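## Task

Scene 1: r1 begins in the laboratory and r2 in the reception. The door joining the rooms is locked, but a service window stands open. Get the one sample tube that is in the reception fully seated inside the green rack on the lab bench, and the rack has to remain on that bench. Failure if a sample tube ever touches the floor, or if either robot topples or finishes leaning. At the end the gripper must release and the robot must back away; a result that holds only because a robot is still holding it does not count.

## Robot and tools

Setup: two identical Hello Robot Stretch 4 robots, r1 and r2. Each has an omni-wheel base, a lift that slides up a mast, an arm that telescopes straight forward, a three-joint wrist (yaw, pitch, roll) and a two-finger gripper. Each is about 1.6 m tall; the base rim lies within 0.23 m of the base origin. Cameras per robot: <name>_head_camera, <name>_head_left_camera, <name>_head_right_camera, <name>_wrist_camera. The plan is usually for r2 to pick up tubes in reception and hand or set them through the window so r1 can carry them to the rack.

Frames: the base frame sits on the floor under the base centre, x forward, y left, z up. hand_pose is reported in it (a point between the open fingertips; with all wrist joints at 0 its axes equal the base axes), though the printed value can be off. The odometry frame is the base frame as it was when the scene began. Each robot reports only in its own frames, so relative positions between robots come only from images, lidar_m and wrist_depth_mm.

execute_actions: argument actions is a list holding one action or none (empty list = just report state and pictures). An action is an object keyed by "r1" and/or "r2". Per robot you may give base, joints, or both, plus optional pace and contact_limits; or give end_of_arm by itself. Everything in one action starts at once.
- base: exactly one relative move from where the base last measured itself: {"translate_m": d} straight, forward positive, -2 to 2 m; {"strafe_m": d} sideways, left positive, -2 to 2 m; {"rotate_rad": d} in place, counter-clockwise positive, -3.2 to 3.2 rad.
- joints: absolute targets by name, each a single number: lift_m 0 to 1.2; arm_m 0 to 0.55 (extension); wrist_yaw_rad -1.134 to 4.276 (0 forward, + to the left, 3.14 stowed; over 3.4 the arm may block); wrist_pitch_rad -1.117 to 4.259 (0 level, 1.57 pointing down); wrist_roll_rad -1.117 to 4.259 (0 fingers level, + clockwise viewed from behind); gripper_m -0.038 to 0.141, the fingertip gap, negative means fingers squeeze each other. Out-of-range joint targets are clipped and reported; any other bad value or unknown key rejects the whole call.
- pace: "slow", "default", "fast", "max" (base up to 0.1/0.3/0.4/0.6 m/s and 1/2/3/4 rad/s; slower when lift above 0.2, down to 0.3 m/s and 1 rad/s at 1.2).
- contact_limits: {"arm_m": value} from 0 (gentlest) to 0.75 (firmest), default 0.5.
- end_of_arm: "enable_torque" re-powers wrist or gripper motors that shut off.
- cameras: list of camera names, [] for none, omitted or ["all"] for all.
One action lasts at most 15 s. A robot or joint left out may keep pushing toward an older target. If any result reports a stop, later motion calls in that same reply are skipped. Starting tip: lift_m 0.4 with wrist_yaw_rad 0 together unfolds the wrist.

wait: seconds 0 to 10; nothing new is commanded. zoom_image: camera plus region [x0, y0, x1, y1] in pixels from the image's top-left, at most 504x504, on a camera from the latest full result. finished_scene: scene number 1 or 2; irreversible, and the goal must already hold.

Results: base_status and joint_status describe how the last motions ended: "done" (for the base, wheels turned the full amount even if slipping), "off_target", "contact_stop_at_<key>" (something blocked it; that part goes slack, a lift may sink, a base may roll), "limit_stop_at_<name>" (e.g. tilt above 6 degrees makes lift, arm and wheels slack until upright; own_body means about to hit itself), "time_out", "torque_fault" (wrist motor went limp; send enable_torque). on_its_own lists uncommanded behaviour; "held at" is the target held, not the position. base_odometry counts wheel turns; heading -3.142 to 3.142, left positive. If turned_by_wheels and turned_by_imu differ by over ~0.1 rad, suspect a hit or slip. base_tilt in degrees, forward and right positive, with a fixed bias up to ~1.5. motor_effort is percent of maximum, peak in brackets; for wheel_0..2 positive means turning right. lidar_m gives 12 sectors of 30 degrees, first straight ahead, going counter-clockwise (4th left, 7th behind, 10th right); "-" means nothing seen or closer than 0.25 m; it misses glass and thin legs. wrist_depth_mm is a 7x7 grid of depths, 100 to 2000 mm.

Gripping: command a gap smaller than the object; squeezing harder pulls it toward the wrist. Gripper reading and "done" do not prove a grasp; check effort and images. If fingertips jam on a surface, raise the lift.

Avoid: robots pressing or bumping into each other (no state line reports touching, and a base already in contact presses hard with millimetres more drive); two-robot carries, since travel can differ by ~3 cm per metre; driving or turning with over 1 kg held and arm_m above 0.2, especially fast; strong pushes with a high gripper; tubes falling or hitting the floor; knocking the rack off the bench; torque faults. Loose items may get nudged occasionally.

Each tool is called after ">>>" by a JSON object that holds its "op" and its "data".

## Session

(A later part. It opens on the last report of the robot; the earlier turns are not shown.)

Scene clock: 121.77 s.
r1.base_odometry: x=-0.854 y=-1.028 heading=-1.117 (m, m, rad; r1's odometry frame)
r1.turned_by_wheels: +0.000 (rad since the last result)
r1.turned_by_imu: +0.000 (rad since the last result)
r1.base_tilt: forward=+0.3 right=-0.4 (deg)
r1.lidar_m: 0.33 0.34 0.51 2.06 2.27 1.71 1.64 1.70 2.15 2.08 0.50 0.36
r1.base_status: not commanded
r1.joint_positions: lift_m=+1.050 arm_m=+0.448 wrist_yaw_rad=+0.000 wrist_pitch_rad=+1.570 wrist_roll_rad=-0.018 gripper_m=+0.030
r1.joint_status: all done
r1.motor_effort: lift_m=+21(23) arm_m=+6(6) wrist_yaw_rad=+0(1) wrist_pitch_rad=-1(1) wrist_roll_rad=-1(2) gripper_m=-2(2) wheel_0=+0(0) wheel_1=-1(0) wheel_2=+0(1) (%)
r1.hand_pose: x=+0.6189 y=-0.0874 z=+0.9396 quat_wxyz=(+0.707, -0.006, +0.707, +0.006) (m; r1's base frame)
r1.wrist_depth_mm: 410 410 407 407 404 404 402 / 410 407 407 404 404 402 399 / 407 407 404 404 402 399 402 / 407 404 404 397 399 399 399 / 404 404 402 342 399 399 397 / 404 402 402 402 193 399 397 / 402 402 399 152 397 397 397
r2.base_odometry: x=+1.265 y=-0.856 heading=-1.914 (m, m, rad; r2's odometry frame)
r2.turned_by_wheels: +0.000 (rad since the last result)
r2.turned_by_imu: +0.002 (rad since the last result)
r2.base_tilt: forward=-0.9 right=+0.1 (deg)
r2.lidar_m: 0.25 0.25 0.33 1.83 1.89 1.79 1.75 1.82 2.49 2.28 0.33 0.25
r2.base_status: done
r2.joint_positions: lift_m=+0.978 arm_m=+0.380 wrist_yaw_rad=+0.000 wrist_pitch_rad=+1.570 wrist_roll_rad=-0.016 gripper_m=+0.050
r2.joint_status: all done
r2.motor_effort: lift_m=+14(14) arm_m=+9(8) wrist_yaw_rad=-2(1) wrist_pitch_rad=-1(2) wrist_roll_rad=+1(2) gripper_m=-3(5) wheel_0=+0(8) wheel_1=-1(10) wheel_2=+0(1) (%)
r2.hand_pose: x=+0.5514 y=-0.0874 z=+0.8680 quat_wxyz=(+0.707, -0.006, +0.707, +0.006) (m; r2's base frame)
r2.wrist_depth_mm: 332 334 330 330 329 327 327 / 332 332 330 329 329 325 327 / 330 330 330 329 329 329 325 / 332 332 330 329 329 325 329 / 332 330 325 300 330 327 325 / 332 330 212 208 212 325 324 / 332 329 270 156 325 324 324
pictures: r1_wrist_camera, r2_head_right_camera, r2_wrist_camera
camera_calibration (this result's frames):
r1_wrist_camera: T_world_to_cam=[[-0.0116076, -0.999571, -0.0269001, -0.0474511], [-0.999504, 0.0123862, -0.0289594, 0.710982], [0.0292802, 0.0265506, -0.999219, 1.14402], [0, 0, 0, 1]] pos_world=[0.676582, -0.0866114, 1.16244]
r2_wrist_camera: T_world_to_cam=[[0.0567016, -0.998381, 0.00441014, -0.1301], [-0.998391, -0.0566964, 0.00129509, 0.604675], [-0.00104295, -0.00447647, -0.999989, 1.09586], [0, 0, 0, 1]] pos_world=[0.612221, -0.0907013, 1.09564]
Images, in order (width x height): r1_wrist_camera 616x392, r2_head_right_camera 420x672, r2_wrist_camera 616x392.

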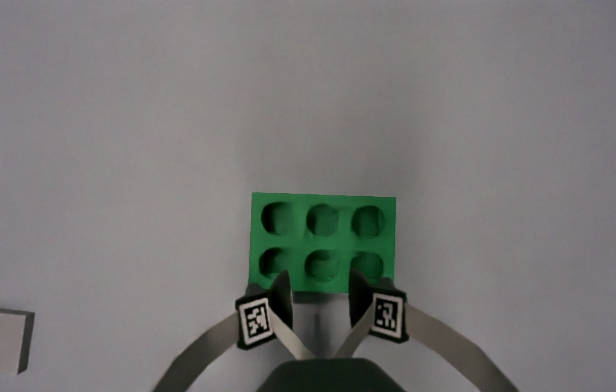

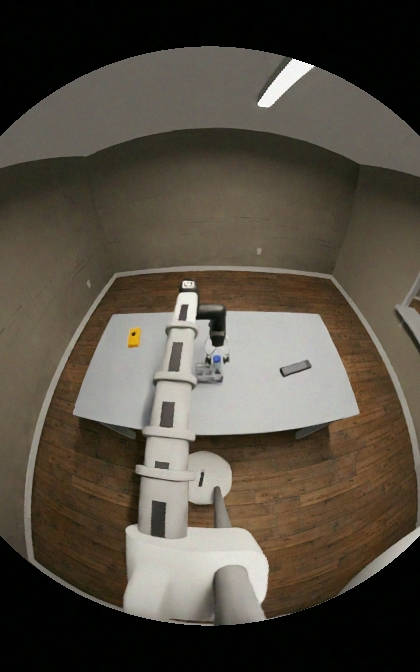

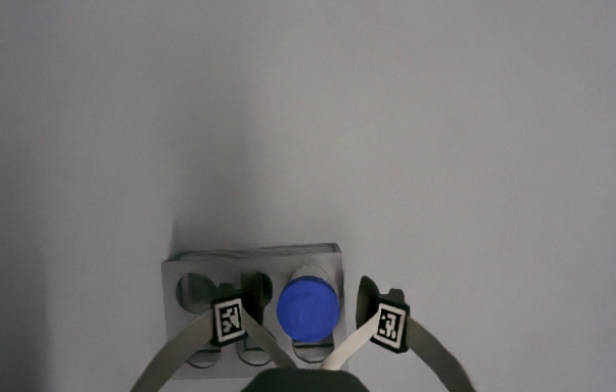

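>>> {"op": "zoom_image", "data": {"camera": "r2_wrist_camera", "region": [220, 250, 410, 392]}}

>>> {"op": "zoom_image", "data": {"camera": "r2_head_right_camera", "region": [190, 330, 245, 395]}}

>>> {"op": "zoom_image", "data": {"camera": "r1_wrist_camera", "region": [230, 240, 420, 382]}}

Region (220, 250, 410, 392) of r2_wrist_camera's 616x392 image, scaled by 2.653; it fills the top 377 rows of this view, and the rest is white.

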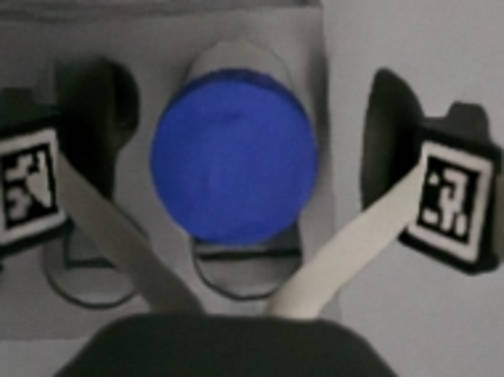

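Region (190, 330, 245, 395) of r2_head_right_camera's 420x672 image, scaled by 7.754, with more detail than that image has; it fills the left 426 columns of this view, and the rest is white.

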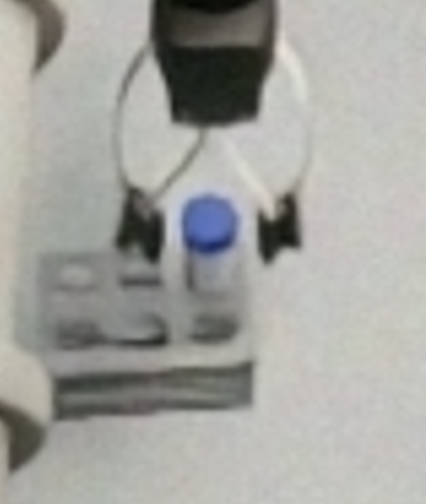

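Region (230, 240, 420, 382) of r1_wrist_camera's 616x392 image, scaled by 2.653; it fills the top 377 rows of this view, and the rest is white.

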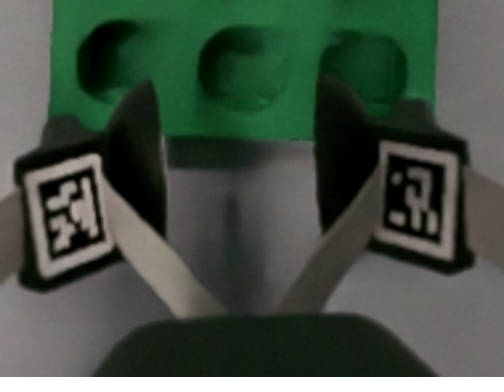

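>>> {"op": "execute_actions", "data": {"actions": [{"r1": {"joints": {"lift_m": 1.1, "arm_m": 0.3, "gripper_m": 0.07}, "pace": "fast"}, "r2": {"joints": {"lift_m": 0.973, "gripper_m": 0.005}}}], "cameras": ["r2_wrist_camera", "r2_head_right_camera"]}}

Scene clock: 128.43 s.
r1.base_odometry: x=-0.854 y=-1.028 heading=-1.117 (m, m, rad; r1's odometry frame)
r1.turned_by_wheels: +0.000 (rad since the last result)
r1.turned_by_imu: +0.000 (rad since the last result)
r1.base_tilt: forward=+0.3 right=-0.3 (deg)
r1.lidar_m: 0.33 0.36 0.52 2.06 2.26 1.71 1.63 1.70 2.17 2.08 0.48 0.35
r1.base_status: not commanded
r1.joint_positions: lift_m=+1.100 arm_m=+0.301 wrist_yaw_rad=+0.000 wrist_pitch_rad=+1.570 wrist_roll_rad=-0.018 gripper_m=+0.070
r1.joint_status: all done
r1.motor_effort: lift_m=+22(23) arm_m=-7(7) wrist_yaw_rad=+1(0) wrist_pitch_rad=-1(0) wrist_roll_rad=+1(1) gripper_m=-1(3) wheel_0=+0(0) wheel_1=-1(1) wheel_2=-1(1) (%)
r1.hand_pose: x=+0.4722 y=-0.0874 z=+0.9896 quat_wxyz=(+0.707, -0.006, +0.707, +0.006) (m; r1's base frame)
r1.wrist_depth_mm: 462 462 459 455 455 455 452 / 462 459 459 399 455 455 452 / 459 459 455 449 455 452 452 / 445 459 455 452 452 452 449 / 455 455 452 452 449 449 449 / 455 452 213 452 198 449 442 / 455 455 1008 153 1229 449 1205
r2.base_odometry: x=+1.265 y=-0.856 heading=-1.914 (m, m, rad; r2's odometry frame)
r2.turned_by_wheels: +0.000 (rad since the last result)
r2.turned_by_imu: +0.002 (rad since the last result)
r2.base_tilt: forward=-0.7 right=+0.0 (deg)
r2.lidar_m: 0.25 0.25 0.31 1.82 1.90 1.82 1.74 1.83 2.50 2.28 0.32 0.25
r2.base_status: not commanded
r2.joint_positions: lift_m=+0.973 arm_m=+0.380 wrist_yaw_rad=+0.000 wrist_pitch_rad=+1.570 wrist_roll_rad=-0.016 gripper_m=+0.005
r2.joint_status: all done
r2.motor_effort: lift_m=+14(15) arm_m=+10(10) wrist_yaw_rad=+0(0) wrist_pitch_rad=+1(1) wrist_roll_rad=+2(1) gripper_m=-18(17) wheel_0=+0(0) wheel_1=-1(1) wheel_2=+0(0) (%)
r2.hand_pose: x=+0.5514 y=-0.0874 z=+0.8630 quat_wxyz=(+0.707, -0.006, +0.707, +0.006) (m; r2's base frame)
r2.wrist_depth_mm: 327 330 325 325 325 324 320 / 329 329 329 325 324 322 319 / 329 327 325 324 320 324 322 / 327 325 327 324 324 322 320 / 325 325 322 296 322 324 319 / 325 324 211 193 322 320 320 / 325 324 264 193 320 320 319
pictures: r2_head_right_camera, r2_wrist_camera
camera_calibration (this result's frames):
r2_wrist_camera: T_world_to_cam=[[0.0567016, -0.998381, 0.00441014, -0.130079], [-0.998391, -0.0566964, 0.00129509, 0.604685], [-0.00104295, -0.00447647, -0.999989, 1.09085], [0, 0, 0, 1]] pos_world=[0.612225, -0.0907013, 1.09063]
Images, in order (width x height): r2_head_right_camera 420x672, r2_wrist_camera 616x392.

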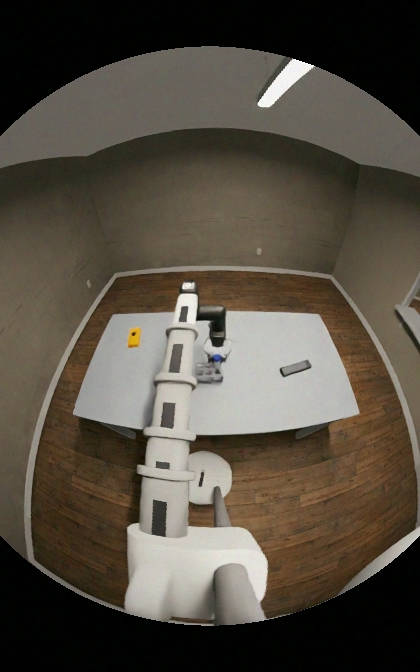

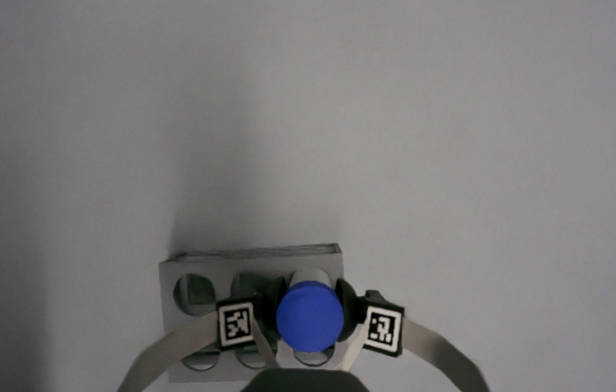

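>>> {"op": "execute_actions", "data": {"actions": [{"r1": {"joints": {"arm_m": 0.12}, "base": {"strafe_m": 0.15}, "pace": "fast"}, "r2": {"joints": {"lift_m": 1.085}}}], "cameras": ["r2_wrist_camera", "r2_head_right_camera"]}}

Scene clock: 131.63 s.
r1.base_odometry: x=-0.719 y=-0.962 heading=-1.117 (m, m, rad; r1's odometry frame)
r1.turned_by_wheels: +0.000 (rad since the last result)
r1.turned_by_imu: +0.000 (rad since the last result)
r1.base_tilt: forward=+0.3 right=-0.3 (deg)
r1.lidar_m: 0.34 0.36 0.51 1.92 2.09 1.72 1.64 1.70 2.33 2.22 0.51 0.36
r1.base_status: done
r1.joint_positions: lift_m=+1.100 arm_m=+0.121 wrist_yaw_rad=+0.000 wrist_pitch_rad=+1.570 wrist_roll_rad=-0.018 gripper_m=+0.070
r1.joint_status: all done
r1.motor_effort: lift_m=+21(21) arm_m=-7(5) wrist_yaw_rad=+1(0) wrist_pitch_rad=-1(1) wrist_roll_rad=+0(0) gripper_m=-1(2) wheel_0=+1(8) wheel_1=+1(7) wheel_2=-1(0) (%)
r1.hand_pose: x=+0.2922 y=-0.0874 z=+0.9896 quat_wxyz=(+0.707, -0.006, +0.707, +0.006) (m; r1's base frame)
r1.wrist_depth_mm: 462 452 462 459 455 452 452 / 462 462 459 455 459 455 452 / 455 459 455 455 452 452 455 / 459 455 455 455 1205 1229 1229 / 1255 1229 1229 1229 1229 1229 1205 / 1229 1255 214 1008 198 1229 1205 / 1229 1229 1008 154 1229 1205 1205
r2.base_odometry: x=+1.265 y=-0.856 heading=-1.914 (m, m, rad; r2's odometry frame)
r2.turned_by_wheels: +0.000 (rad since the last result)
r2.turned_by_imu: +0.001 (rad since the last result)
r2.base_tilt: forward=-0.9 right=+0.0 (deg)
r2.lidar_m: 0.25 0.25 0.32 1.81 1.92 1.82 1.73 1.83 2.48 2.30 0.34 0.25
r2.base_status: not commanded
r2.joint_positions: lift_m=+1.085 arm_m=+0.380 wrist_yaw_rad=+0.000 wrist_pitch_rad=+1.570 wrist_roll_rad=-0.016 gripper_m=+0.005
r2.joint_status: all done
r2.motor_effort: lift_m=+22(23) arm_m=+9(10) wrist_yaw_rad=-1(1) wrist_pitch_rad=+2(1) wrist_roll_rad=+1(1) gripper_m=-18(18) wheel_0=-1(0) wheel_1=-1(1) wheel_2=+0(0) (%)
r2.hand_pose: x=+0.5514 y=-0.0874 z=+0.9744 quat_wxyz=(+0.707, -0.006, +0.707, +0.006) (m; r2's base frame)
r2.wrist_depth_mm: 439 436 439 439 433 433 430 / 439 442 439 433 436 430 430 / 439 439 436 436 436 433 433 / 439 439 439 436 430 427 430 / 439 439 430 404 430 436 430 / 439 439 212 193 430 430 430 / 436 436 433 194 430 430 430
pictures: r2_head_right_camera, r2_wrist_camera
camera_calibration (this result's frames):
r2_wrist_camera: T_world_to_cam=[[0.0567016, -0.998381, 0.00441021, -0.13057], [-0.998391, -0.0566964, 0.00129378, 0.604545], [-0.00104164, -0.00447647, -0.999989, 1.20222], [0, 0, 0, 1]] pos_world=[0.612228, -0.0907013, 1.202]
Images, in order (width x height): r2_head_right_camera 420x672, r2_wrist_camera 616x392.

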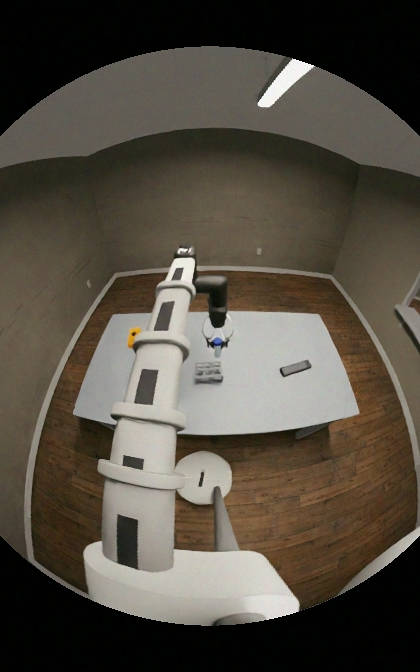

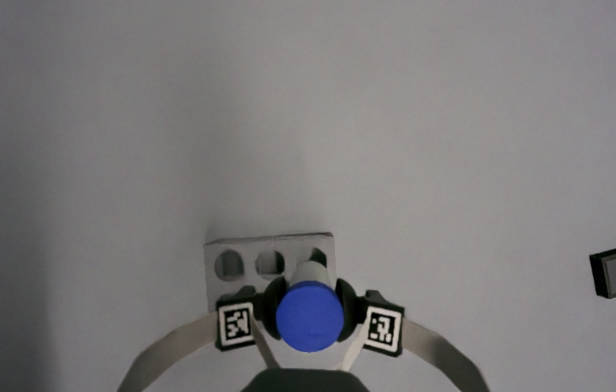

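>>> {"op": "zoom_image", "data": {"camera": "r2_wrist_camera", "region": [200, 220, 400, 370]}}

>>> {"op": "zoom_image", "data": {"camera": "r2_head_right_camera", "region": [185, 310, 250, 395]}}

Region (200, 220, 400, 370) of r2_wrist_camera's 616x392 image, scaled by 2.520; it fills the top 378 rows of this view, and the rest is white.

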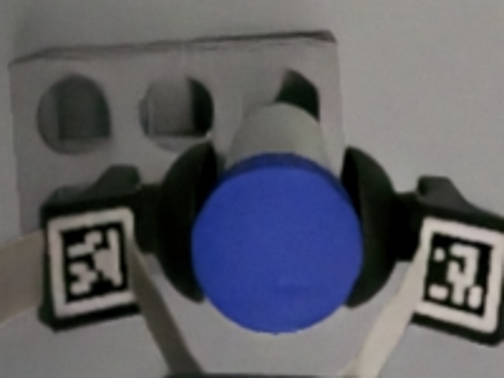

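Region (185, 310, 250, 395) of r2_head_right_camera's 420x672 image, scaled by 5.929, with more detail than that image has; it fills the left 385 columns of this view, and the rest is white.

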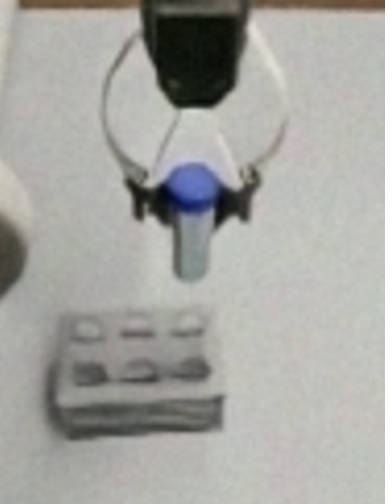

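>>> {"op": "execute_actions", "data": {"actions": [{"r1": {"joints": {"arm_m": 0.0}, "base": {"rotate_rad": 1.128}, "pace": "fast"}, "r2": {"joints": {"arm_m": 0.1}, "base": {"rotate_rad": -1.02}, "pace": "fast"}}], "cameras": ["r2_wrist_camera", "r2_head_camera", "r1_head_camera"]}}

Scene clock: 162.27 s.
r1.base_odometry: x=-0.719 y=-0.962 heading=+0.010 (m, m, rad; r1's odometry frame)
r1.turned_by_wheels: +1.128 (rad since the last result)
r1.turned_by_imu: +1.134 (rad since the last result)
r1.base_tilt: forward=+0.3 right=-0.3 (deg)
r1.lidar_m: 0.54 2.04 2.14 1.66 1.62 1.77 2.26 1.11 0.45 0.35 0.34 0.39
r1.base_status: done
r1.joint_positions: lift_m=+1.100 arm_m=+0.001 wrist_yaw_rad=+0.000 wrist_pitch_rad=+1.570 wrist_roll_rad=-0.018 gripper_m=+0.070
r1.joint_status: all done
r1.motor_effort: lift_m=+21(21) arm_m=-7(5) wrist_yaw_rad=+0(1) wrist_pitch_rad=-1(1) wrist_roll_rad=+1(1) gripper_m=+0(3) wheel_0=-1(4) wheel_1=-1(6) wheel_2=-2(5) (%)
r1.hand_pose: x=+0.1722 y=-0.0874 z=+0.9896 quat_wxyz=(+0.707, -0.006, +0.707, +0.006) (m; r1's base frame)
r1.wrist_depth_mm: 1255 1255 1255 1229 459 455 455 / 1255 1255 1255 1255 1229 455 455 / 1255 1229 1229 1229 1255 455 452 / 1255 1255 1229 1229 1205 452 452 / 1255 1255 1229 1008 1205 1205 449 / 1229 1229 215 1008 198 1205 449 / 1229 1229 1205 153 1229 1205 1205
r2.base_odometry: x=+1.265 y=-0.856 heading=-2.933 (m, m, rad; r2's odometry frame)
r2.turned_by_wheels: -1.019 (rad since the last result)
r2.turned_by_imu: -1.006 (rad since the last result)
r2.base_tilt: forward=-0.9 right=+0.0 (deg)
r2.lidar_m: 0.34 0.25 0.25 0.25 0.35 1.79 1.88 1.81 1.74 1.83 2.51 0.86
r2.base_status: done
r2.joint_positions: lift_m=+1.085 arm_m=+0.102 wrist_yaw_rad=+0.000 wrist_pitch_rad=+1.570 wrist_roll_rad=-0.016 gripper_m=+0.005
r2.joint_status: all done
r2.motor_effort: lift_m=+22(22) arm_m=-9(10) wrist_yaw_rad=-1(2) wrist_pitch_rad=+0(1) wrist_roll_rad=+0(1) gripper_m=-18(18) wheel_0=+5(8) wheel_1=+6(11) wheel_2=+7(12) (%)
r2.hand_pose: x=+0.2727 y=-0.0874 z=+0.9744 quat_wxyz=(+0.707, -0.006, +0.707, +0.006) (m; r2's base frame)
r2.wrist_depth_mm: 442 442 442 1205 1182 1205 1205 / 442 442 442 1229 1182 1160 1182 / 442 439 1182 1205 1205 1182 1182 / 442 442 1182 1182 1182 1205 1182 / 442 436 1205 1182 1160 1205 1160 / 439 1205 211 193 1182 1182 1182 / 442 1182 976 193 1182 1160 1160
pictures: r1_head_camera, r2_head_camera, r2_wrist_camera
camera_calibration (this result's frames):
r2_wrist_camera: T_world_to_cam=[[0.0565746, -0.998389, 0.00440442, -0.114729], [-0.998398, -0.056569, 0.00139542, 0.326237], [-0.00114402, -0.00447631, -0.999989, 1.20198], [0, 0, 0, 1]] pos_world=[0.33358, -0.0907091, 1.20202]
Images, in order (width x height): r1_head_camera 420x560, r2_head_camera 420x560, r2_wrist_camera 616x392.

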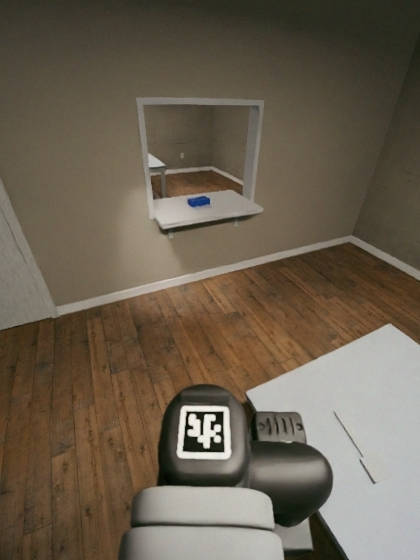

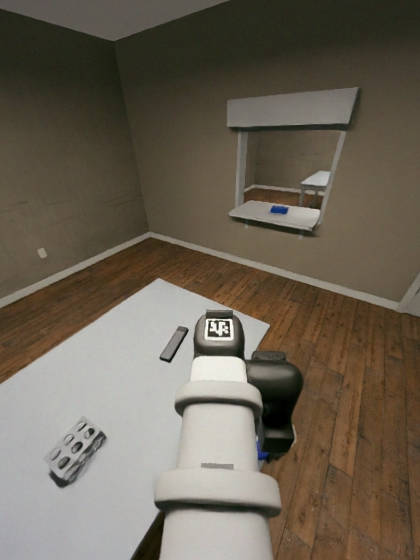

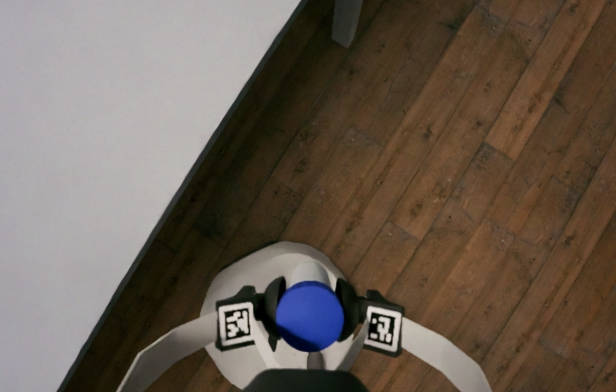

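>>> {"op": "zoom_image", "data": {"camera": "r2_head_camera", "region": [220, 180, 340, 250]}}

>>> {"op": "zoom_image", "data": {"camera": "r1_head_camera", "region": [140, 170, 280, 250]}}

Region (220, 180, 340, 250) of r2_head_camera's 420x560 image, scaled by 4.200, with more detail than that image has; it fills the top 294 rows of this view, and the rest is white.

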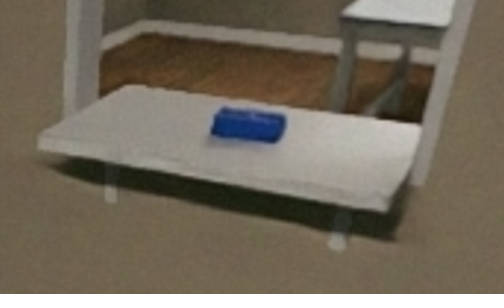

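Region (140, 170, 280, 250) of r1_head_camera's 420x560 image, scaled by 3.600, with more detail than that image has; it fills the top 288 rows of this view, and the rest is white.

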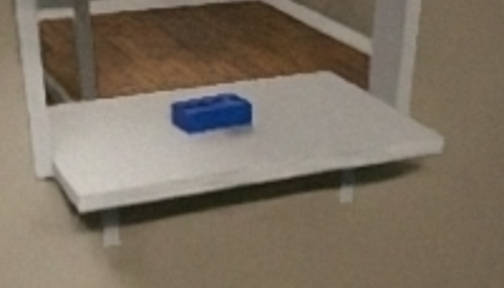

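>>> {"op": "execute_actions", "data": {"actions": [{"r1": {"joints": {"lift_m": 0.8}, "base": {"strafe_m": 0.25}, "pace": "fast"}, "r2": {"joints": {"lift_m": 0.8}, "base": {"strafe_m": -0.59}, "pace": "fast"}}], "cameras": ["r2_wrist_camera", "r2_head_camera", "r1_head_camera"]}}

Scene clock: 171.93 s.
r1.base_odometry: x=-0.722 y=-0.712 heading=+0.010 (m, m, rad; r1's odometry frame)
r1.turned_by_wheels: +0.000 (rad since the last result)
r1.turned_by_imu: +0.000 (rad since the last result)
r1.base_tilt: forward=+0.3 right=-0.3 (deg)
r1.lidar_m: 1.86 1.91 1.88 1.44 1.39 1.51 2.24 2.34 0.75 0.58 0.56 0.59
r1.base_status: done
r1.joint_positions: lift_m=+0.800 arm_m=+0.001 wrist_yaw_rad=+0.000 wrist_pitch_rad=+1.570 wrist_roll_rad=-0.018 gripper_m=+0.070
r1.joint_status: all done
r1.motor_effort: lift_m=+17(19) arm_m=-7(7) wrist_yaw_rad=+0(1) wrist_pitch_rad=-1(1) wrist_roll_rad=+1(1) gripper_m=-1(3) wheel_0=+2(8) wheel_1=-2(9) wheel_2=-1(1) (%)
r1.hand_pose: x=+0.1723 y=-0.0874 z=+0.6899 quat_wxyz=(+0.707, -0.006, +0.707, +0.006) (m; r1's base frame)
r1.wrist_depth_mm: 946 946 931 946 931 931 917 / 931 946 931 931 931 917 917 / 946 931 946 931 931 931 917 / 946 931 931 931 931 931 917 / 931 917 715 707 917 917 917 / 917 917 214 699 198 904 904 / 917 917 699 153 904 904 904
r2.base_odometry: x=+1.142 y=-0.279 heading=-2.933 (m, m, rad; r2's odometry frame)
r2.turned_by_wheels: +0.000 (rad since the last result)
r2.turned_by_imu: +0.001 (rad since the last result)
r2.base_tilt: forward=-0.9 right=+0.1 (deg)
r2.lidar_m: 2.12 0.75 0.69 0.76 1.06 2.12 1.71 1.29 1.24 1.26 1.82 2.12
r2.base_status: done
r2.joint_positions: lift_m=+0.800 arm_m=+0.102 wrist_yaw_rad=+0.000 wrist_pitch_rad=+1.570 wrist_roll_rad=-0.016 gripper_m=+0.005
r2.joint_status: all done
r2.motor_effort: lift_m=+15(19) arm_m=-9(9) wrist_yaw_rad=-1(1) wrist_pitch_rad=-2(1) wrist_roll_rad=+1(1) gripper_m=-17(16) wheel_0=+1(13) wheel_1=-4(12) wheel_2=+0(5) (%)
r2.hand_pose: x=+0.2728 y=-0.0874 z=+0.6899 quat_wxyz=(+0.707, -0.006, +0.707, +0.006) (m; r2's base frame)
r2.wrist_depth_mm: 917 917 904 931 917 904 904 / 917 946 917 917 917 917 917 / 917 917 904 904 917 917 891 / 931 931 904 917 917 904 904 / 917 917 904 917 904 891 917 / 917 917 212 193 891 904 904 / 904 917 699 193 691 904 904
pictures: r1_head_camera, r2_head_camera, r2_wrist_camera
camera_calibration (this result's frames):
r2_wrist_camera: T_world_to_cam=[[0.0567063, -0.998381, 0.00441892, -0.113525], [-0.998391, -0.0567018, 0.00114049, 0.32685], [-0.000888079, -0.00447648, -0.99999, 0.917436], [0, 0, 0, 1]] pos_world=[0.333576, -0.090701, 0.917556]
Images, in order (width x height): r1_head_camera 420x560, r2_head_camera 420x560, r2_wrist_camera 616x392.

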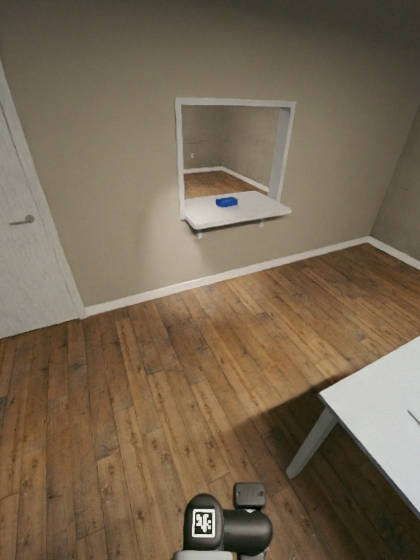

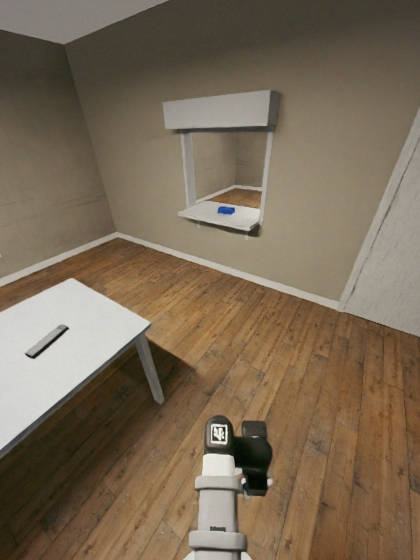

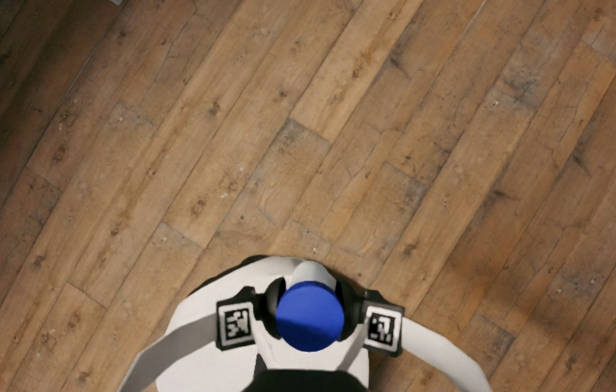

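>>> {"op": "execute_actions", "data": {"actions": [{"r1": {"joints": {"lift_m": 1.0}, "base": {"translate_m": 1.6}, "pace": "fast"}, "r2": {"joints": {"lift_m": 1.11, "arm_m": 0.42}, "base": {"translate_m": 1.88}, "pace": "fast"}}], "cameras": ["r2_wrist_camera", "r2_head_right_camera", "r1_head_camera"]}}

Scene clock: 185.33 s.
r1.base_odometry: x=+0.878 y=-0.695 heading=+0.010 (m, m, rad; r1's odometry frame)
r1.turned_by_wheels: +0.000 (rad since the last result)
r1.turned_by_imu: -0.003 (rad since the last result)
r1.base_tilt: forward=+0.6 right=-0.3 (deg)
r1.lidar_m: 0.30 0.28 0.54 0.79 2.10 2.26 3.32 1.07 1.16 2.68 0.92 0.37
r1.base_status: done
r1.joint_positions: lift_m=+1.000 arm_m=+0.001 wrist_yaw_rad=+0.000 wrist_pitch_rad=+1.570 wrist_roll_rad=-0.018 gripper_m=+0.070
r1.joint_status: all done
r1.motor_effort: lift_m=+21(22) arm_m=-7(7) wrist_yaw_rad=+0(0) wrist_pitch_rad=-1(0) wrist_roll_rad=-1(1) gripper_m=-2(2) wheel_0=-2(7) wheel_1=+0(7) wheel_2=+0(11) (%)
r1.hand_pose: x=+0.1722 y=-0.0874 z=+0.8896 quat_wxyz=(+0.707, -0.006, +0.707, +0.006) (m; r1's base frame)
r1.wrist_depth_mm: 353 351 351 349 1118 1138 1118 / 353 351 349 1138 1118 1118 1118 / 691 349 1138 1138 1138 1118 1118 / 1025 1138 1138 1118 1118 1138 1118 / 1138 1138 917 904 1118 1118 1118 / 1138 1138 214 904 198 1118 1098 / 1138 1118 917 153 1118 1098 1118
r2.base_odometry: x=-0.697 y=-0.669 heading=-2.933 (m, m, rad; r2's odometry frame)
r2.turned_by_wheels: +0.000 (rad since the last result)
r2.turned_by_imu: +0.002 (rad since the last result)
r2.base_tilt: forward=-0.8 right=+0.0 (deg)
r2.lidar_m: 0.31 0.48 2.35 2.63 1.08 1.04 3.13 2.26 1.89 0.78 0.33 0.28
r2.base_status: done
r2.joint_positions: lift_m=+1.110 arm_m=+0.418 wrist_yaw_rad=+0.000 wrist_pitch_rad=+1.570 wrist_roll_rad=-0.016 gripper_m=+0.005
r2.joint_status: all done
r2.motor_effort: lift_m=+22(23) arm_m=+9(11) wrist_yaw_rad=-2(1) wrist_pitch_rad=+0(1) wrist_roll_rad=+2(2) gripper_m=-18(17) wheel_0=+2(9) wheel_1=+4(10) wheel_2=-5(16) (%)
r2.hand_pose: x=+0.5895 y=-0.0874 z=+0.9994 quat_wxyz=(+0.707, -0.006, +0.707, +0.006) (m; r2's base frame)
r2.wrist_depth_mm: 455 452 455 452 452 449 991 / 459 455 455 459 452 449 449 / 462 452 418 399 452 445 449 / 455 459 455 402 452 452 445 / 459 449 452 452 452 445 449 / 1205 455 211 193 452 449 445 / 1229 1229 455 193 449 449 445
pictures: r1_head_camera, r2_head_right_camera, r2_wrist_camera
camera_calibration (this result's frames):
r2_wrist_camera: T_world_to_cam=[[0.0570433, -0.998362, 0.00442522, -0.133057], [-0.998371, -0.0570393, 0.00103016, 0.642804], [-0.00077606, -0.00447678, -0.99999, 1.22712], [0, 0, 0, 1]] pos_world=[0.650299, -0.0906804, 1.22703]
Images, in order (width x height): r1_head_camera 420x560, r2_head_right_camera 420x672, r2_wrist_camera 616x392.

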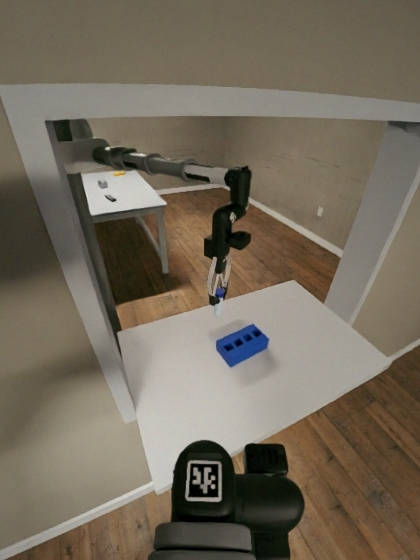

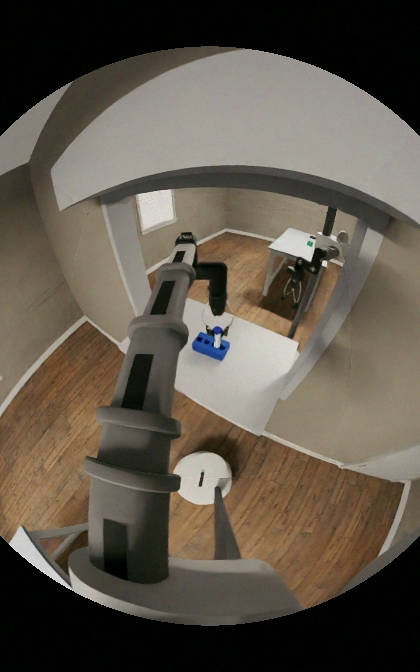

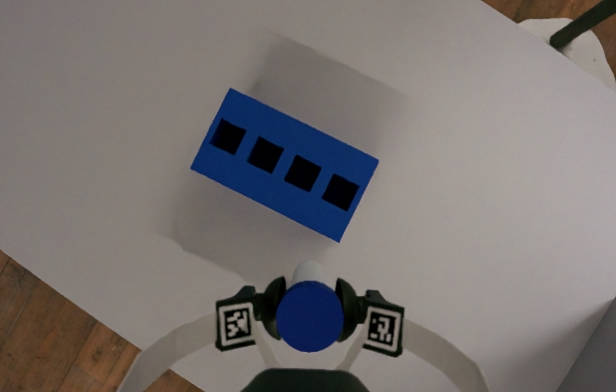

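>>> {"op": "zoom_image", "data": {"camera": "r2_wrist_camera", "region": [180, 80, 390, 250]}}

>>> {"op": "zoom_image", "data": {"camera": "r1_head_camera", "region": [180, 260, 290, 380]}}

Region (180, 80, 390, 250) of r2_wrist_camera's 616x392 image, scaled by 2.400; it fills the top 408 rows of this view, and the rest is white.

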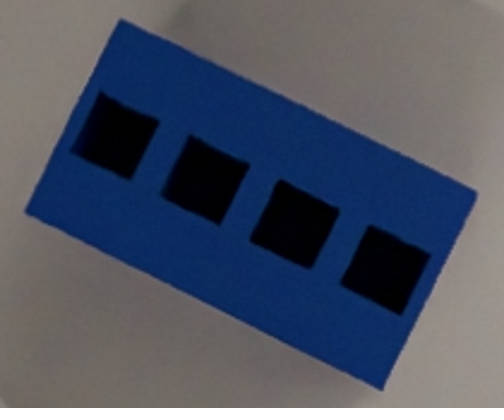

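Region (180, 260, 290, 380) of r1_head_camera's 420x560 image, scaled by 4.200, with more detail than that image has; it fills the left 462 columns of this view, and the rest is white.

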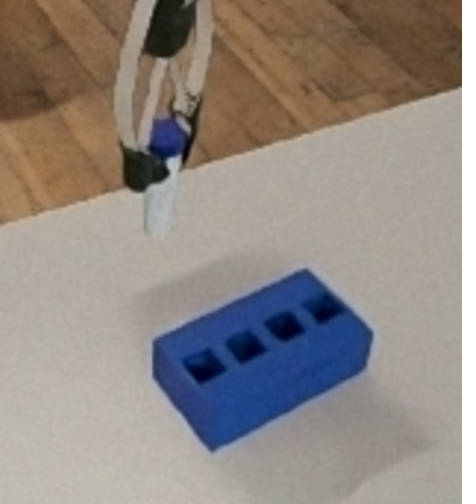

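>>> {"op": "execute_actions", "data": {"actions": [{"r2": {"joints": {"lift_m": 1.05, "arm_m": 0.506}, "base": {"strafe_m": 0.013}}}], "cameras": ["r2_wrist_camera", "r1_head_camera"]}}

Scene clock: 193.90 s.
r1.base_odometry: x=+0.878 y=-0.695 heading=+0.010 (m, m, rad; r1's odometry frame)
r1.turned_by_wheels: +0.000 (rad since the last result)
r1.turned_by_imu: +0.000 (rad since the last result)
r1.base_tilt: forward=+0.2 right=-0.4 (deg)
r1.lidar_m: 0.30 0.28 0.53 0.79 2.13 2.26 3.31 1.08 1.15 2.69 0.92 0.39
r1.base_status: not commanded
r1.joint_positions: lift_m=+1.000 arm_m=+0.001 wrist_yaw_rad=+0.000 wrist_pitch_rad=+1.570 wrist_roll_rad=-0.018 gripper_m=+0.070
r1.joint_status: not commanded
r1.motor_effort: lift_m=+21(21) arm_m=-6(7) wrist_yaw_rad=+1(1) wrist_pitch_rad=-1(1) wrist_roll_rad=+0(0) gripper_m=+0(2) wheel_0=-2(2) wheel_1=+0(0) wheel_2=+0(0) (%)
r1.hand_pose: x=+0.1722 y=-0.0874 z=+0.8896 quat_wxyz=(+0.707, -0.006, +0.707, +0.006) (m; r1's base frame)
r1.wrist_depth_mm: 353 351 351 349 1118 1138 1138 / 353 351 351 1118 1118 1138 1118 / 676 351 1138 1138 1138 1118 1118 / 1025 1160 1138 1138 1138 1098 1118 / 1138 1118 931 917 1118 1118 1118 / 1138 1138 214 904 198 1118 1098 / 1138 1118 904 154 1098 1118 1118
r2.base_odometry: x=-0.694 y=-0.681 heading=-2.933 (m, m, rad; r2's odometry frame)
r2.turned_by_wheels: +0.000 (rad since the last result)
r2.turned_by_imu: +0.002 (rad since the last result)
r2.base_tilt: forward=-0.9 right=+0.1 (deg)
r2.lidar_m: 0.33 0.50 2.39 2.61 1.09 1.04 3.16 2.31 1.96 0.77 0.32 0.29
r2.base_status: done
r2.joint_positions: lift_m=+1.050 arm_m=+0.504 wrist_yaw_rad=+0.000 wrist_pitch_rad=+1.570 wrist_roll_rad=-0.016 gripper_m=+0.005
r2.joint_status: all done
r2.motor_effort: lift_m=+14(19) arm_m=+10(10) wrist_yaw_rad=-1(2) wrist_pitch_rad=+2(1) wrist_roll_rad=+1(0) gripper_m=-18(17) wheel_0=-4(10) wheel_1=+4(12) wheel_2=+0(5) (%)
r2.hand_pose: x=+0.6755 y=-0.0874 z=+0.9400 quat_wxyz=(+0.707, -0.006, +0.707, +0.006) (m; r2's base frame)
r2.wrist_depth_mm: 402 399 394 394 394 389 1182 / 397 399 394 392 394 392 389 / 397 397 394 397 392 392 389 / 402 397 389 389 392 389 392 / 399 397 342 342 389 389 387 / 397 394 212 193 366 387 389 / 394 394 394 192 389 387 387
pictures: r1_head_camera, r2_wrist_camera
camera_calibration (this result's frames):
r2_wrist_camera: T_world_to_cam=[[0.0568864, -0.998371, 0.00442597, -0.137593], [-0.99838, -0.0568825, 0.00101695, 0.72871], [-0.000763531, -0.00447665, -0.99999, 1.16776], [0, 0, 0, 1]] pos_world=[0.736248, -0.09069, 1.16762]
Images, in order (width x height): r1_head_camera 420x560, r2_wrist_camera 616x392.

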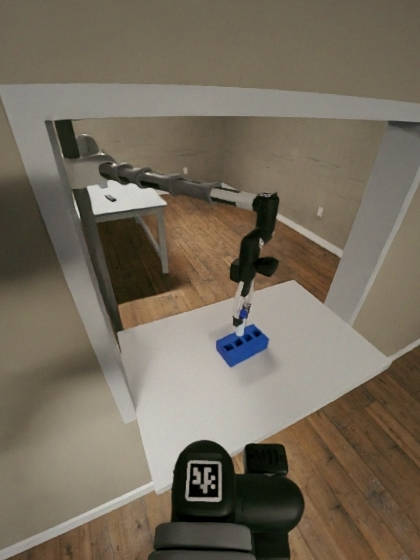

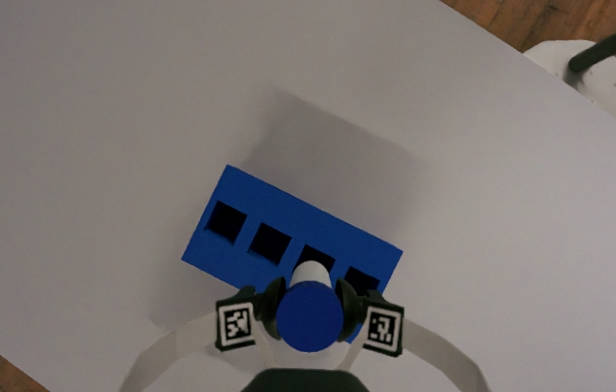

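>>> {"op": "zoom_image", "data": {"camera": "r2_wrist_camera", "region": [190, 180, 400, 330]}}

>>> {"op": "zoom_image", "data": {"camera": "r1_head_camera", "region": [205, 290, 285, 375]}}

Region (190, 180, 400, 330) of r2_wrist_camera's 616x392 image, scaled by 2.400; it fills the top 360 rows of this view, and the rest is white.

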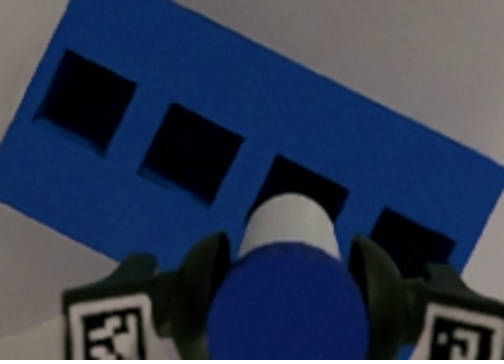

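Region (205, 290, 285, 375) of r1_head_camera's 420x560 image, scaled by 5.929, with more detail than that image has; it fills the left 474 columns of this view, and the rest is white.

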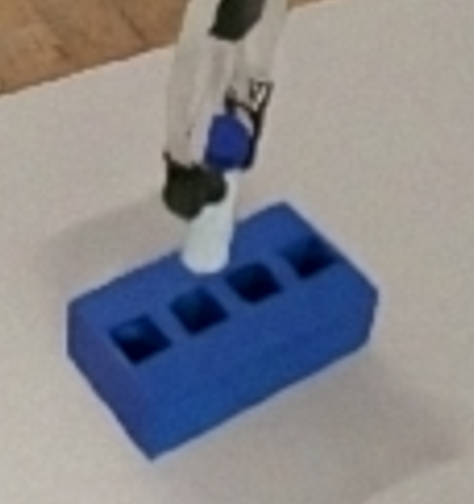

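>>> {"op": "execute_actions", "data": {"actions": [{"r2": {"joints": {"lift_m": 1.025, "arm_m": 0.508}, "base": {"strafe_m": -0.002}}}], "cameras": ["r2_wrist_camera", "r1_head_camera"]}}

Scene clock: 201.00 s.
r1.base_odometry: x=+0.878 y=-0.695 heading=+0.010 (m, m, rad; r1's odometry frame)
r1.turned_by_wheels: +0.000 (rad since the last result)
r1.turned_by_imu: +0.000 (rad since the last result)
r1.base_tilt: forward=+0.2 right=-0.2 (deg)
r1.lidar_m: 0.29 0.29 0.54 0.79 2.12 2.26 3.30 1.08 1.15 2.68 0.93 0.39
r1.base_status: not commanded
r1.joint_positions: lift_m=+1.000 arm_m=+0.001 wrist_yaw_rad=+0.000 wrist_pitch_rad=+1.570 wrist_roll_rad=-0.018 gripper_m=+0.070
r1.joint_status: not commanded
r1.motor_effort: lift_m=+21(21) arm_m=-7(7) wrist_yaw_rad=+0(1) wrist_pitch_rad=+0(1) wrist_roll_rad=+0(0) gripper_m=-2(1) wheel_0=-2(2) wheel_1=+0(0) wheel_2=+0(0) (%)
r1.hand_pose: x=+0.1722 y=-0.0874 z=+0.8896 quat_wxyz=(+0.707, -0.006, +0.707, +0.006) (m; r1's base frame)
r1.wrist_depth_mm: 353 353 351 349 1138 1138 1118 / 351 351 349 1160 1138 1118 1118 / 683 351 1118 1138 1138 1138 1118 / 1025 1160 1138 1138 1138 1118 1118 / 1138 1118 917 904 1138 1118 1118 / 1138 1118 214 904 198 1118 1118 / 1138 1138 904 153 1118 1098 1098
r2.base_odometry: x=-0.694 y=-0.680 heading=-2.933 (m, m, rad; r2's odometry frame)
r2.turned_by_wheels: +0.000 (rad since the last result)
r2.turned_by_imu: +0.001 (rad since the last result)
r2.base_tilt: forward=-0.9 right=+0.2 (deg)
r2.lidar_m: 0.33 0.51 2.39 2.62 1.08 1.03 3.13 2.32 1.97 0.80 0.35 0.31
r2.base_status: done
r2.joint_positions: lift_m=+1.025 arm_m=+0.506 wrist_yaw_rad=+0.000 wrist_pitch_rad=+1.570 wrist_roll_rad=-0.016 gripper_m=+0.005
r2.joint_status: all done
r2.motor_effort: lift_m=+14(15) arm_m=+9(10) wrist_yaw_rad=-2(2) wrist_pitch_rad=+0(0) wrist_roll_rad=+0(2) gripper_m=-17(17) wheel_0=-1(6) wheel_1=-2(6) wheel_2=+0(1) (%)
r2.hand_pose: x=+0.6775 y=-0.0874 z=+0.9150 quat_wxyz=(+0.707, -0.006, +0.707, +0.006) (m; r2's base frame)
r2.wrist_depth_mm: 373 373 370 370 370 366 1118 / 373 375 370 368 366 366 364 / 373 370 366 368 366 368 368 / 373 366 319 366 366 366 364 / 373 370 317 317 366 364 364 / 368 370 212 194 314 366 364 / 373 370 368 192 364 362 364
pictures: r1_head_camera, r2_wrist_camera
camera_calibration (this result's frames):
r2_wrist_camera: T_world_to_cam=[[0.0568745, -0.998372, 0.00442067, -0.137581], [-0.998381, -0.0568701, 0.00111014, 0.730623], [-0.000856927, -0.00447665, -0.99999, 1.14284], [0, 0, 0, 1]] pos_world=[0.738244, -0.0906907, 1.14263]
Images, in order (width x height): r1_head_camera 420x560, r2_wrist_camera 616x392.

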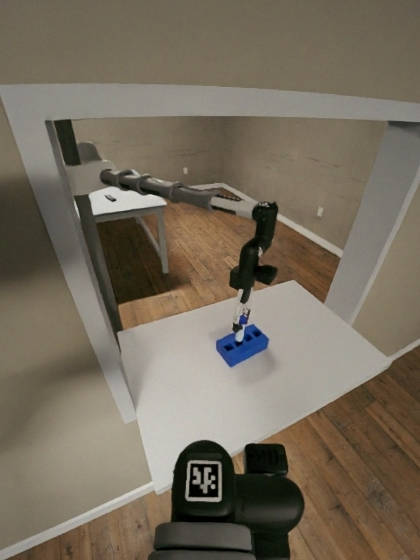

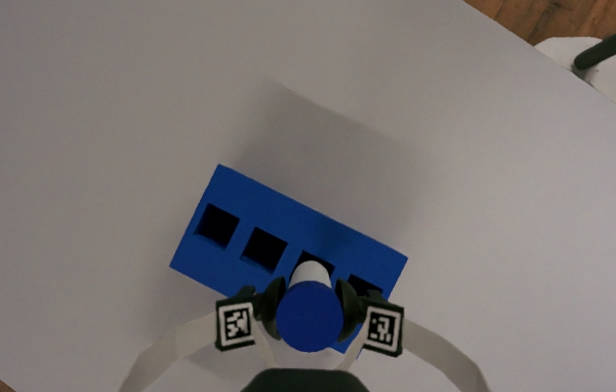

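>>> {"op": "zoom_image", "data": {"camera": "r2_wrist_camera", "region": [230, 210, 400, 320]}}

>>> {"op": "zoom_image", "data": {"camera": "r1_head_camera", "region": [205, 290, 285, 375]}}

Region (230, 210, 400, 320) of r2_wrist_camera's 616x392 image, scaled by 2.965; it fills the top 326 rows of this view, and the rest is white.

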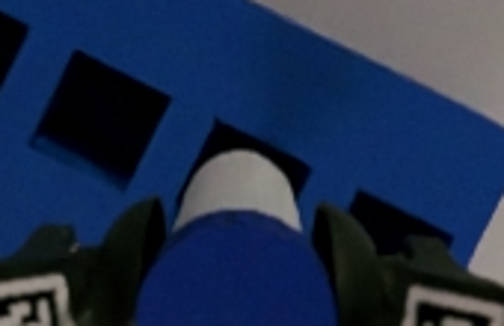

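Region (205, 290, 285, 375) of r1_head_camera's 420x560 image, scaled by 5.929, with more detail than that image has; it fills the left 474 columns of this view, and the rest is white.

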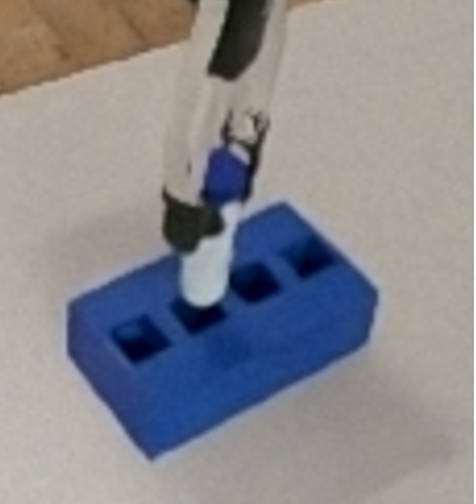

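>>> {"op": "execute_actions", "data": {"actions": [{"r1": {"joints": {"lift_m": 1.06}}, "r2": {"joints": {"lift_m": 0.985}, "pace": "slow"}}], "cameras": ["r2_wrist_camera", "r1_head_camera"]}}

Scene clock: 205.50 s.
r1.base_odometry: x=+0.878 y=-0.695 heading=+0.010 (m, m, rad; r1's odometry frame)
r1.turned_by_wheels: +0.000 (rad since the last result)
r1.turned_by_imu: +0.000 (rad since the last result)
r1.base_tilt: forward=+0.2 right=-0.3 (deg)
r1.lidar_m: 0.29 0.27 0.54 0.80 2.11 2.27 3.33 1.07 1.16 2.68 0.92 0.39
r1.base_status: not commanded
r1.joint_positions: lift_m=+1.060 arm_m=+0.001 wrist_yaw_rad=+0.000 wrist_pitch_rad=+1.570 wrist_roll_rad=-0.018 gripper_m=+0.070
r1.joint_status: all done
r1.motor_effort: lift_m=+22(23) arm_m=-7(6) wrist_yaw_rad=+1(1) wrist_pitch_rad=-1(1) wrist_roll_rad=+0(2) gripper_m=-1(3) wheel_0=-2(2) wheel_1=+0(0) wheel_2=+0(0) (%)
r1.hand_pose: x=+0.1722 y=-0.0874 z=+0.9495 quat_wxyz=(+0.707, -0.006, +0.707, +0.006) (m; r1's base frame)
r1.wrist_depth_mm: 415 415 413 413 442 1182 1182 / 554 413 413 1205 1182 1205 1205 / 750 410 1205 1205 1205 1182 1182 / 1025 1205 1182 1182 1182 1182 1182 / 1182 1205 1182 976 1182 1182 1182 / 1205 1182 214 960 198 1160 1182 / 1205 1182 1182 154 1160 1160 1182
r2.base_odometry: x=-0.694 y=-0.680 heading=-2.933 (m, m, rad; r2's odometry frame)
r2.turned_by_wheels: +0.000 (rad since the last result)
r2.turned_by_imu: +0.002 (rad since the last result)
r2.base_tilt: forward=-0.8 right=-0.1 (deg)
r2.lidar_m: 0.34 0.48 2.39 2.60 1.07 1.04 3.13 2.30 1.95 0.77 0.32 0.32
r2.base_status: not commanded
r2.joint_positions: lift_m=+0.985 arm_m=+0.506 wrist_yaw_rad=+0.000 wrist_pitch_rad=+1.570 wrist_roll_rad=-0.016 gripper_m=+0.005
r2.joint_status: all done
r2.motor_effort: lift_m=+14(14) arm_m=+10(10) wrist_yaw_rad=-1(1) wrist_pitch_rad=+1(1) wrist_roll_rad=+2(3) gripper_m=-18(17) wheel_0=-1(1) wheel_1=-2(2) wheel_2=+0(0) (%)
r2.hand_pose: x=+0.6775 y=-0.0874 z=+0.8750 quat_wxyz=(+0.707, -0.006, +0.707, +0.006) (m; r2's base frame)
r2.wrist_depth_mm: 334 330 332 329 327 327 325 / 332 332 330 329 329 329 325 / 330 332 329 327 325 329 327 / 330 330 277 327 327 325 327 / 329 332 281 276 327 325 322 / 332 329 211 194 276 325 324 / 329 329 327 193 273 322 324
pictures: r1_head_camera, r2_wrist_camera
camera_calibration (this result's frames):
r2_wrist_camera: T_world_to_cam=[[0.0568743, -0.998372, 0.00442067, -0.137405], [-0.998381, -0.0568699, 0.00111002, 0.73067], [-0.000856808, -0.00447665, -0.99999, 1.10284], [0, 0, 0, 1]] pos_world=[0.738246, -0.0906907, 1.10263]
Images, in order (width x height): r1_head_camera 420x560, r2_wrist_camera 616x392.

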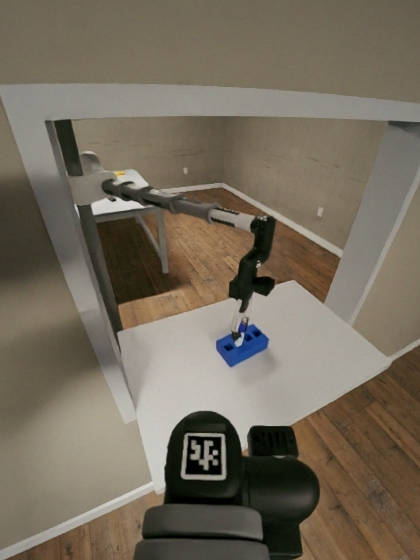

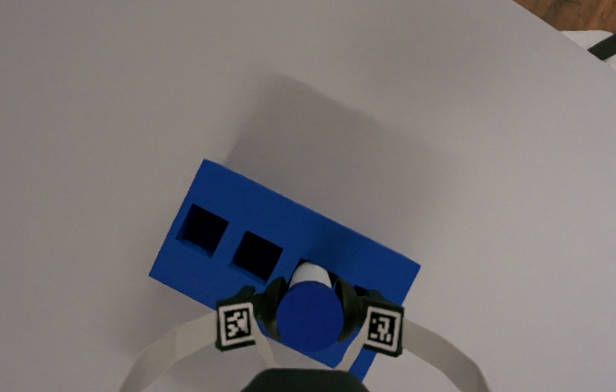

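>>> {"op": "zoom_image", "data": {"camera": "r1_head_camera", "region": [205, 290, 285, 375]}}

>>> {"op": "zoom_image", "data": {"camera": "r2_wrist_camera", "region": [230, 220, 400, 340]}}

Region (205, 290, 285, 375) of r1_head_camera's 420x560 image, scaled by 5.929, with more detail than that image has; it fills the left 474 columns of this view, and the rest is white.

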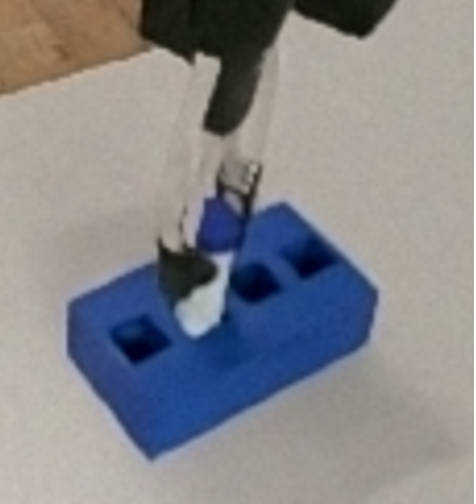

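Region (230, 220, 400, 340) of r2_wrist_camera's 616x392 image, scaled by 2.965; it fills the top 356 rows of this view, and the rest is white.

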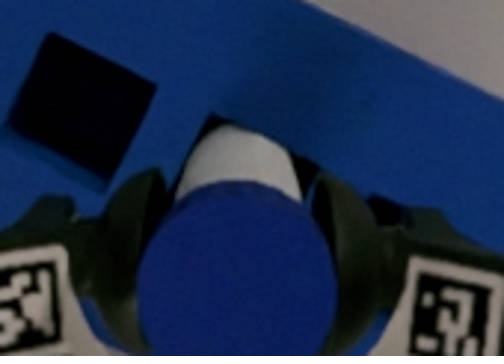

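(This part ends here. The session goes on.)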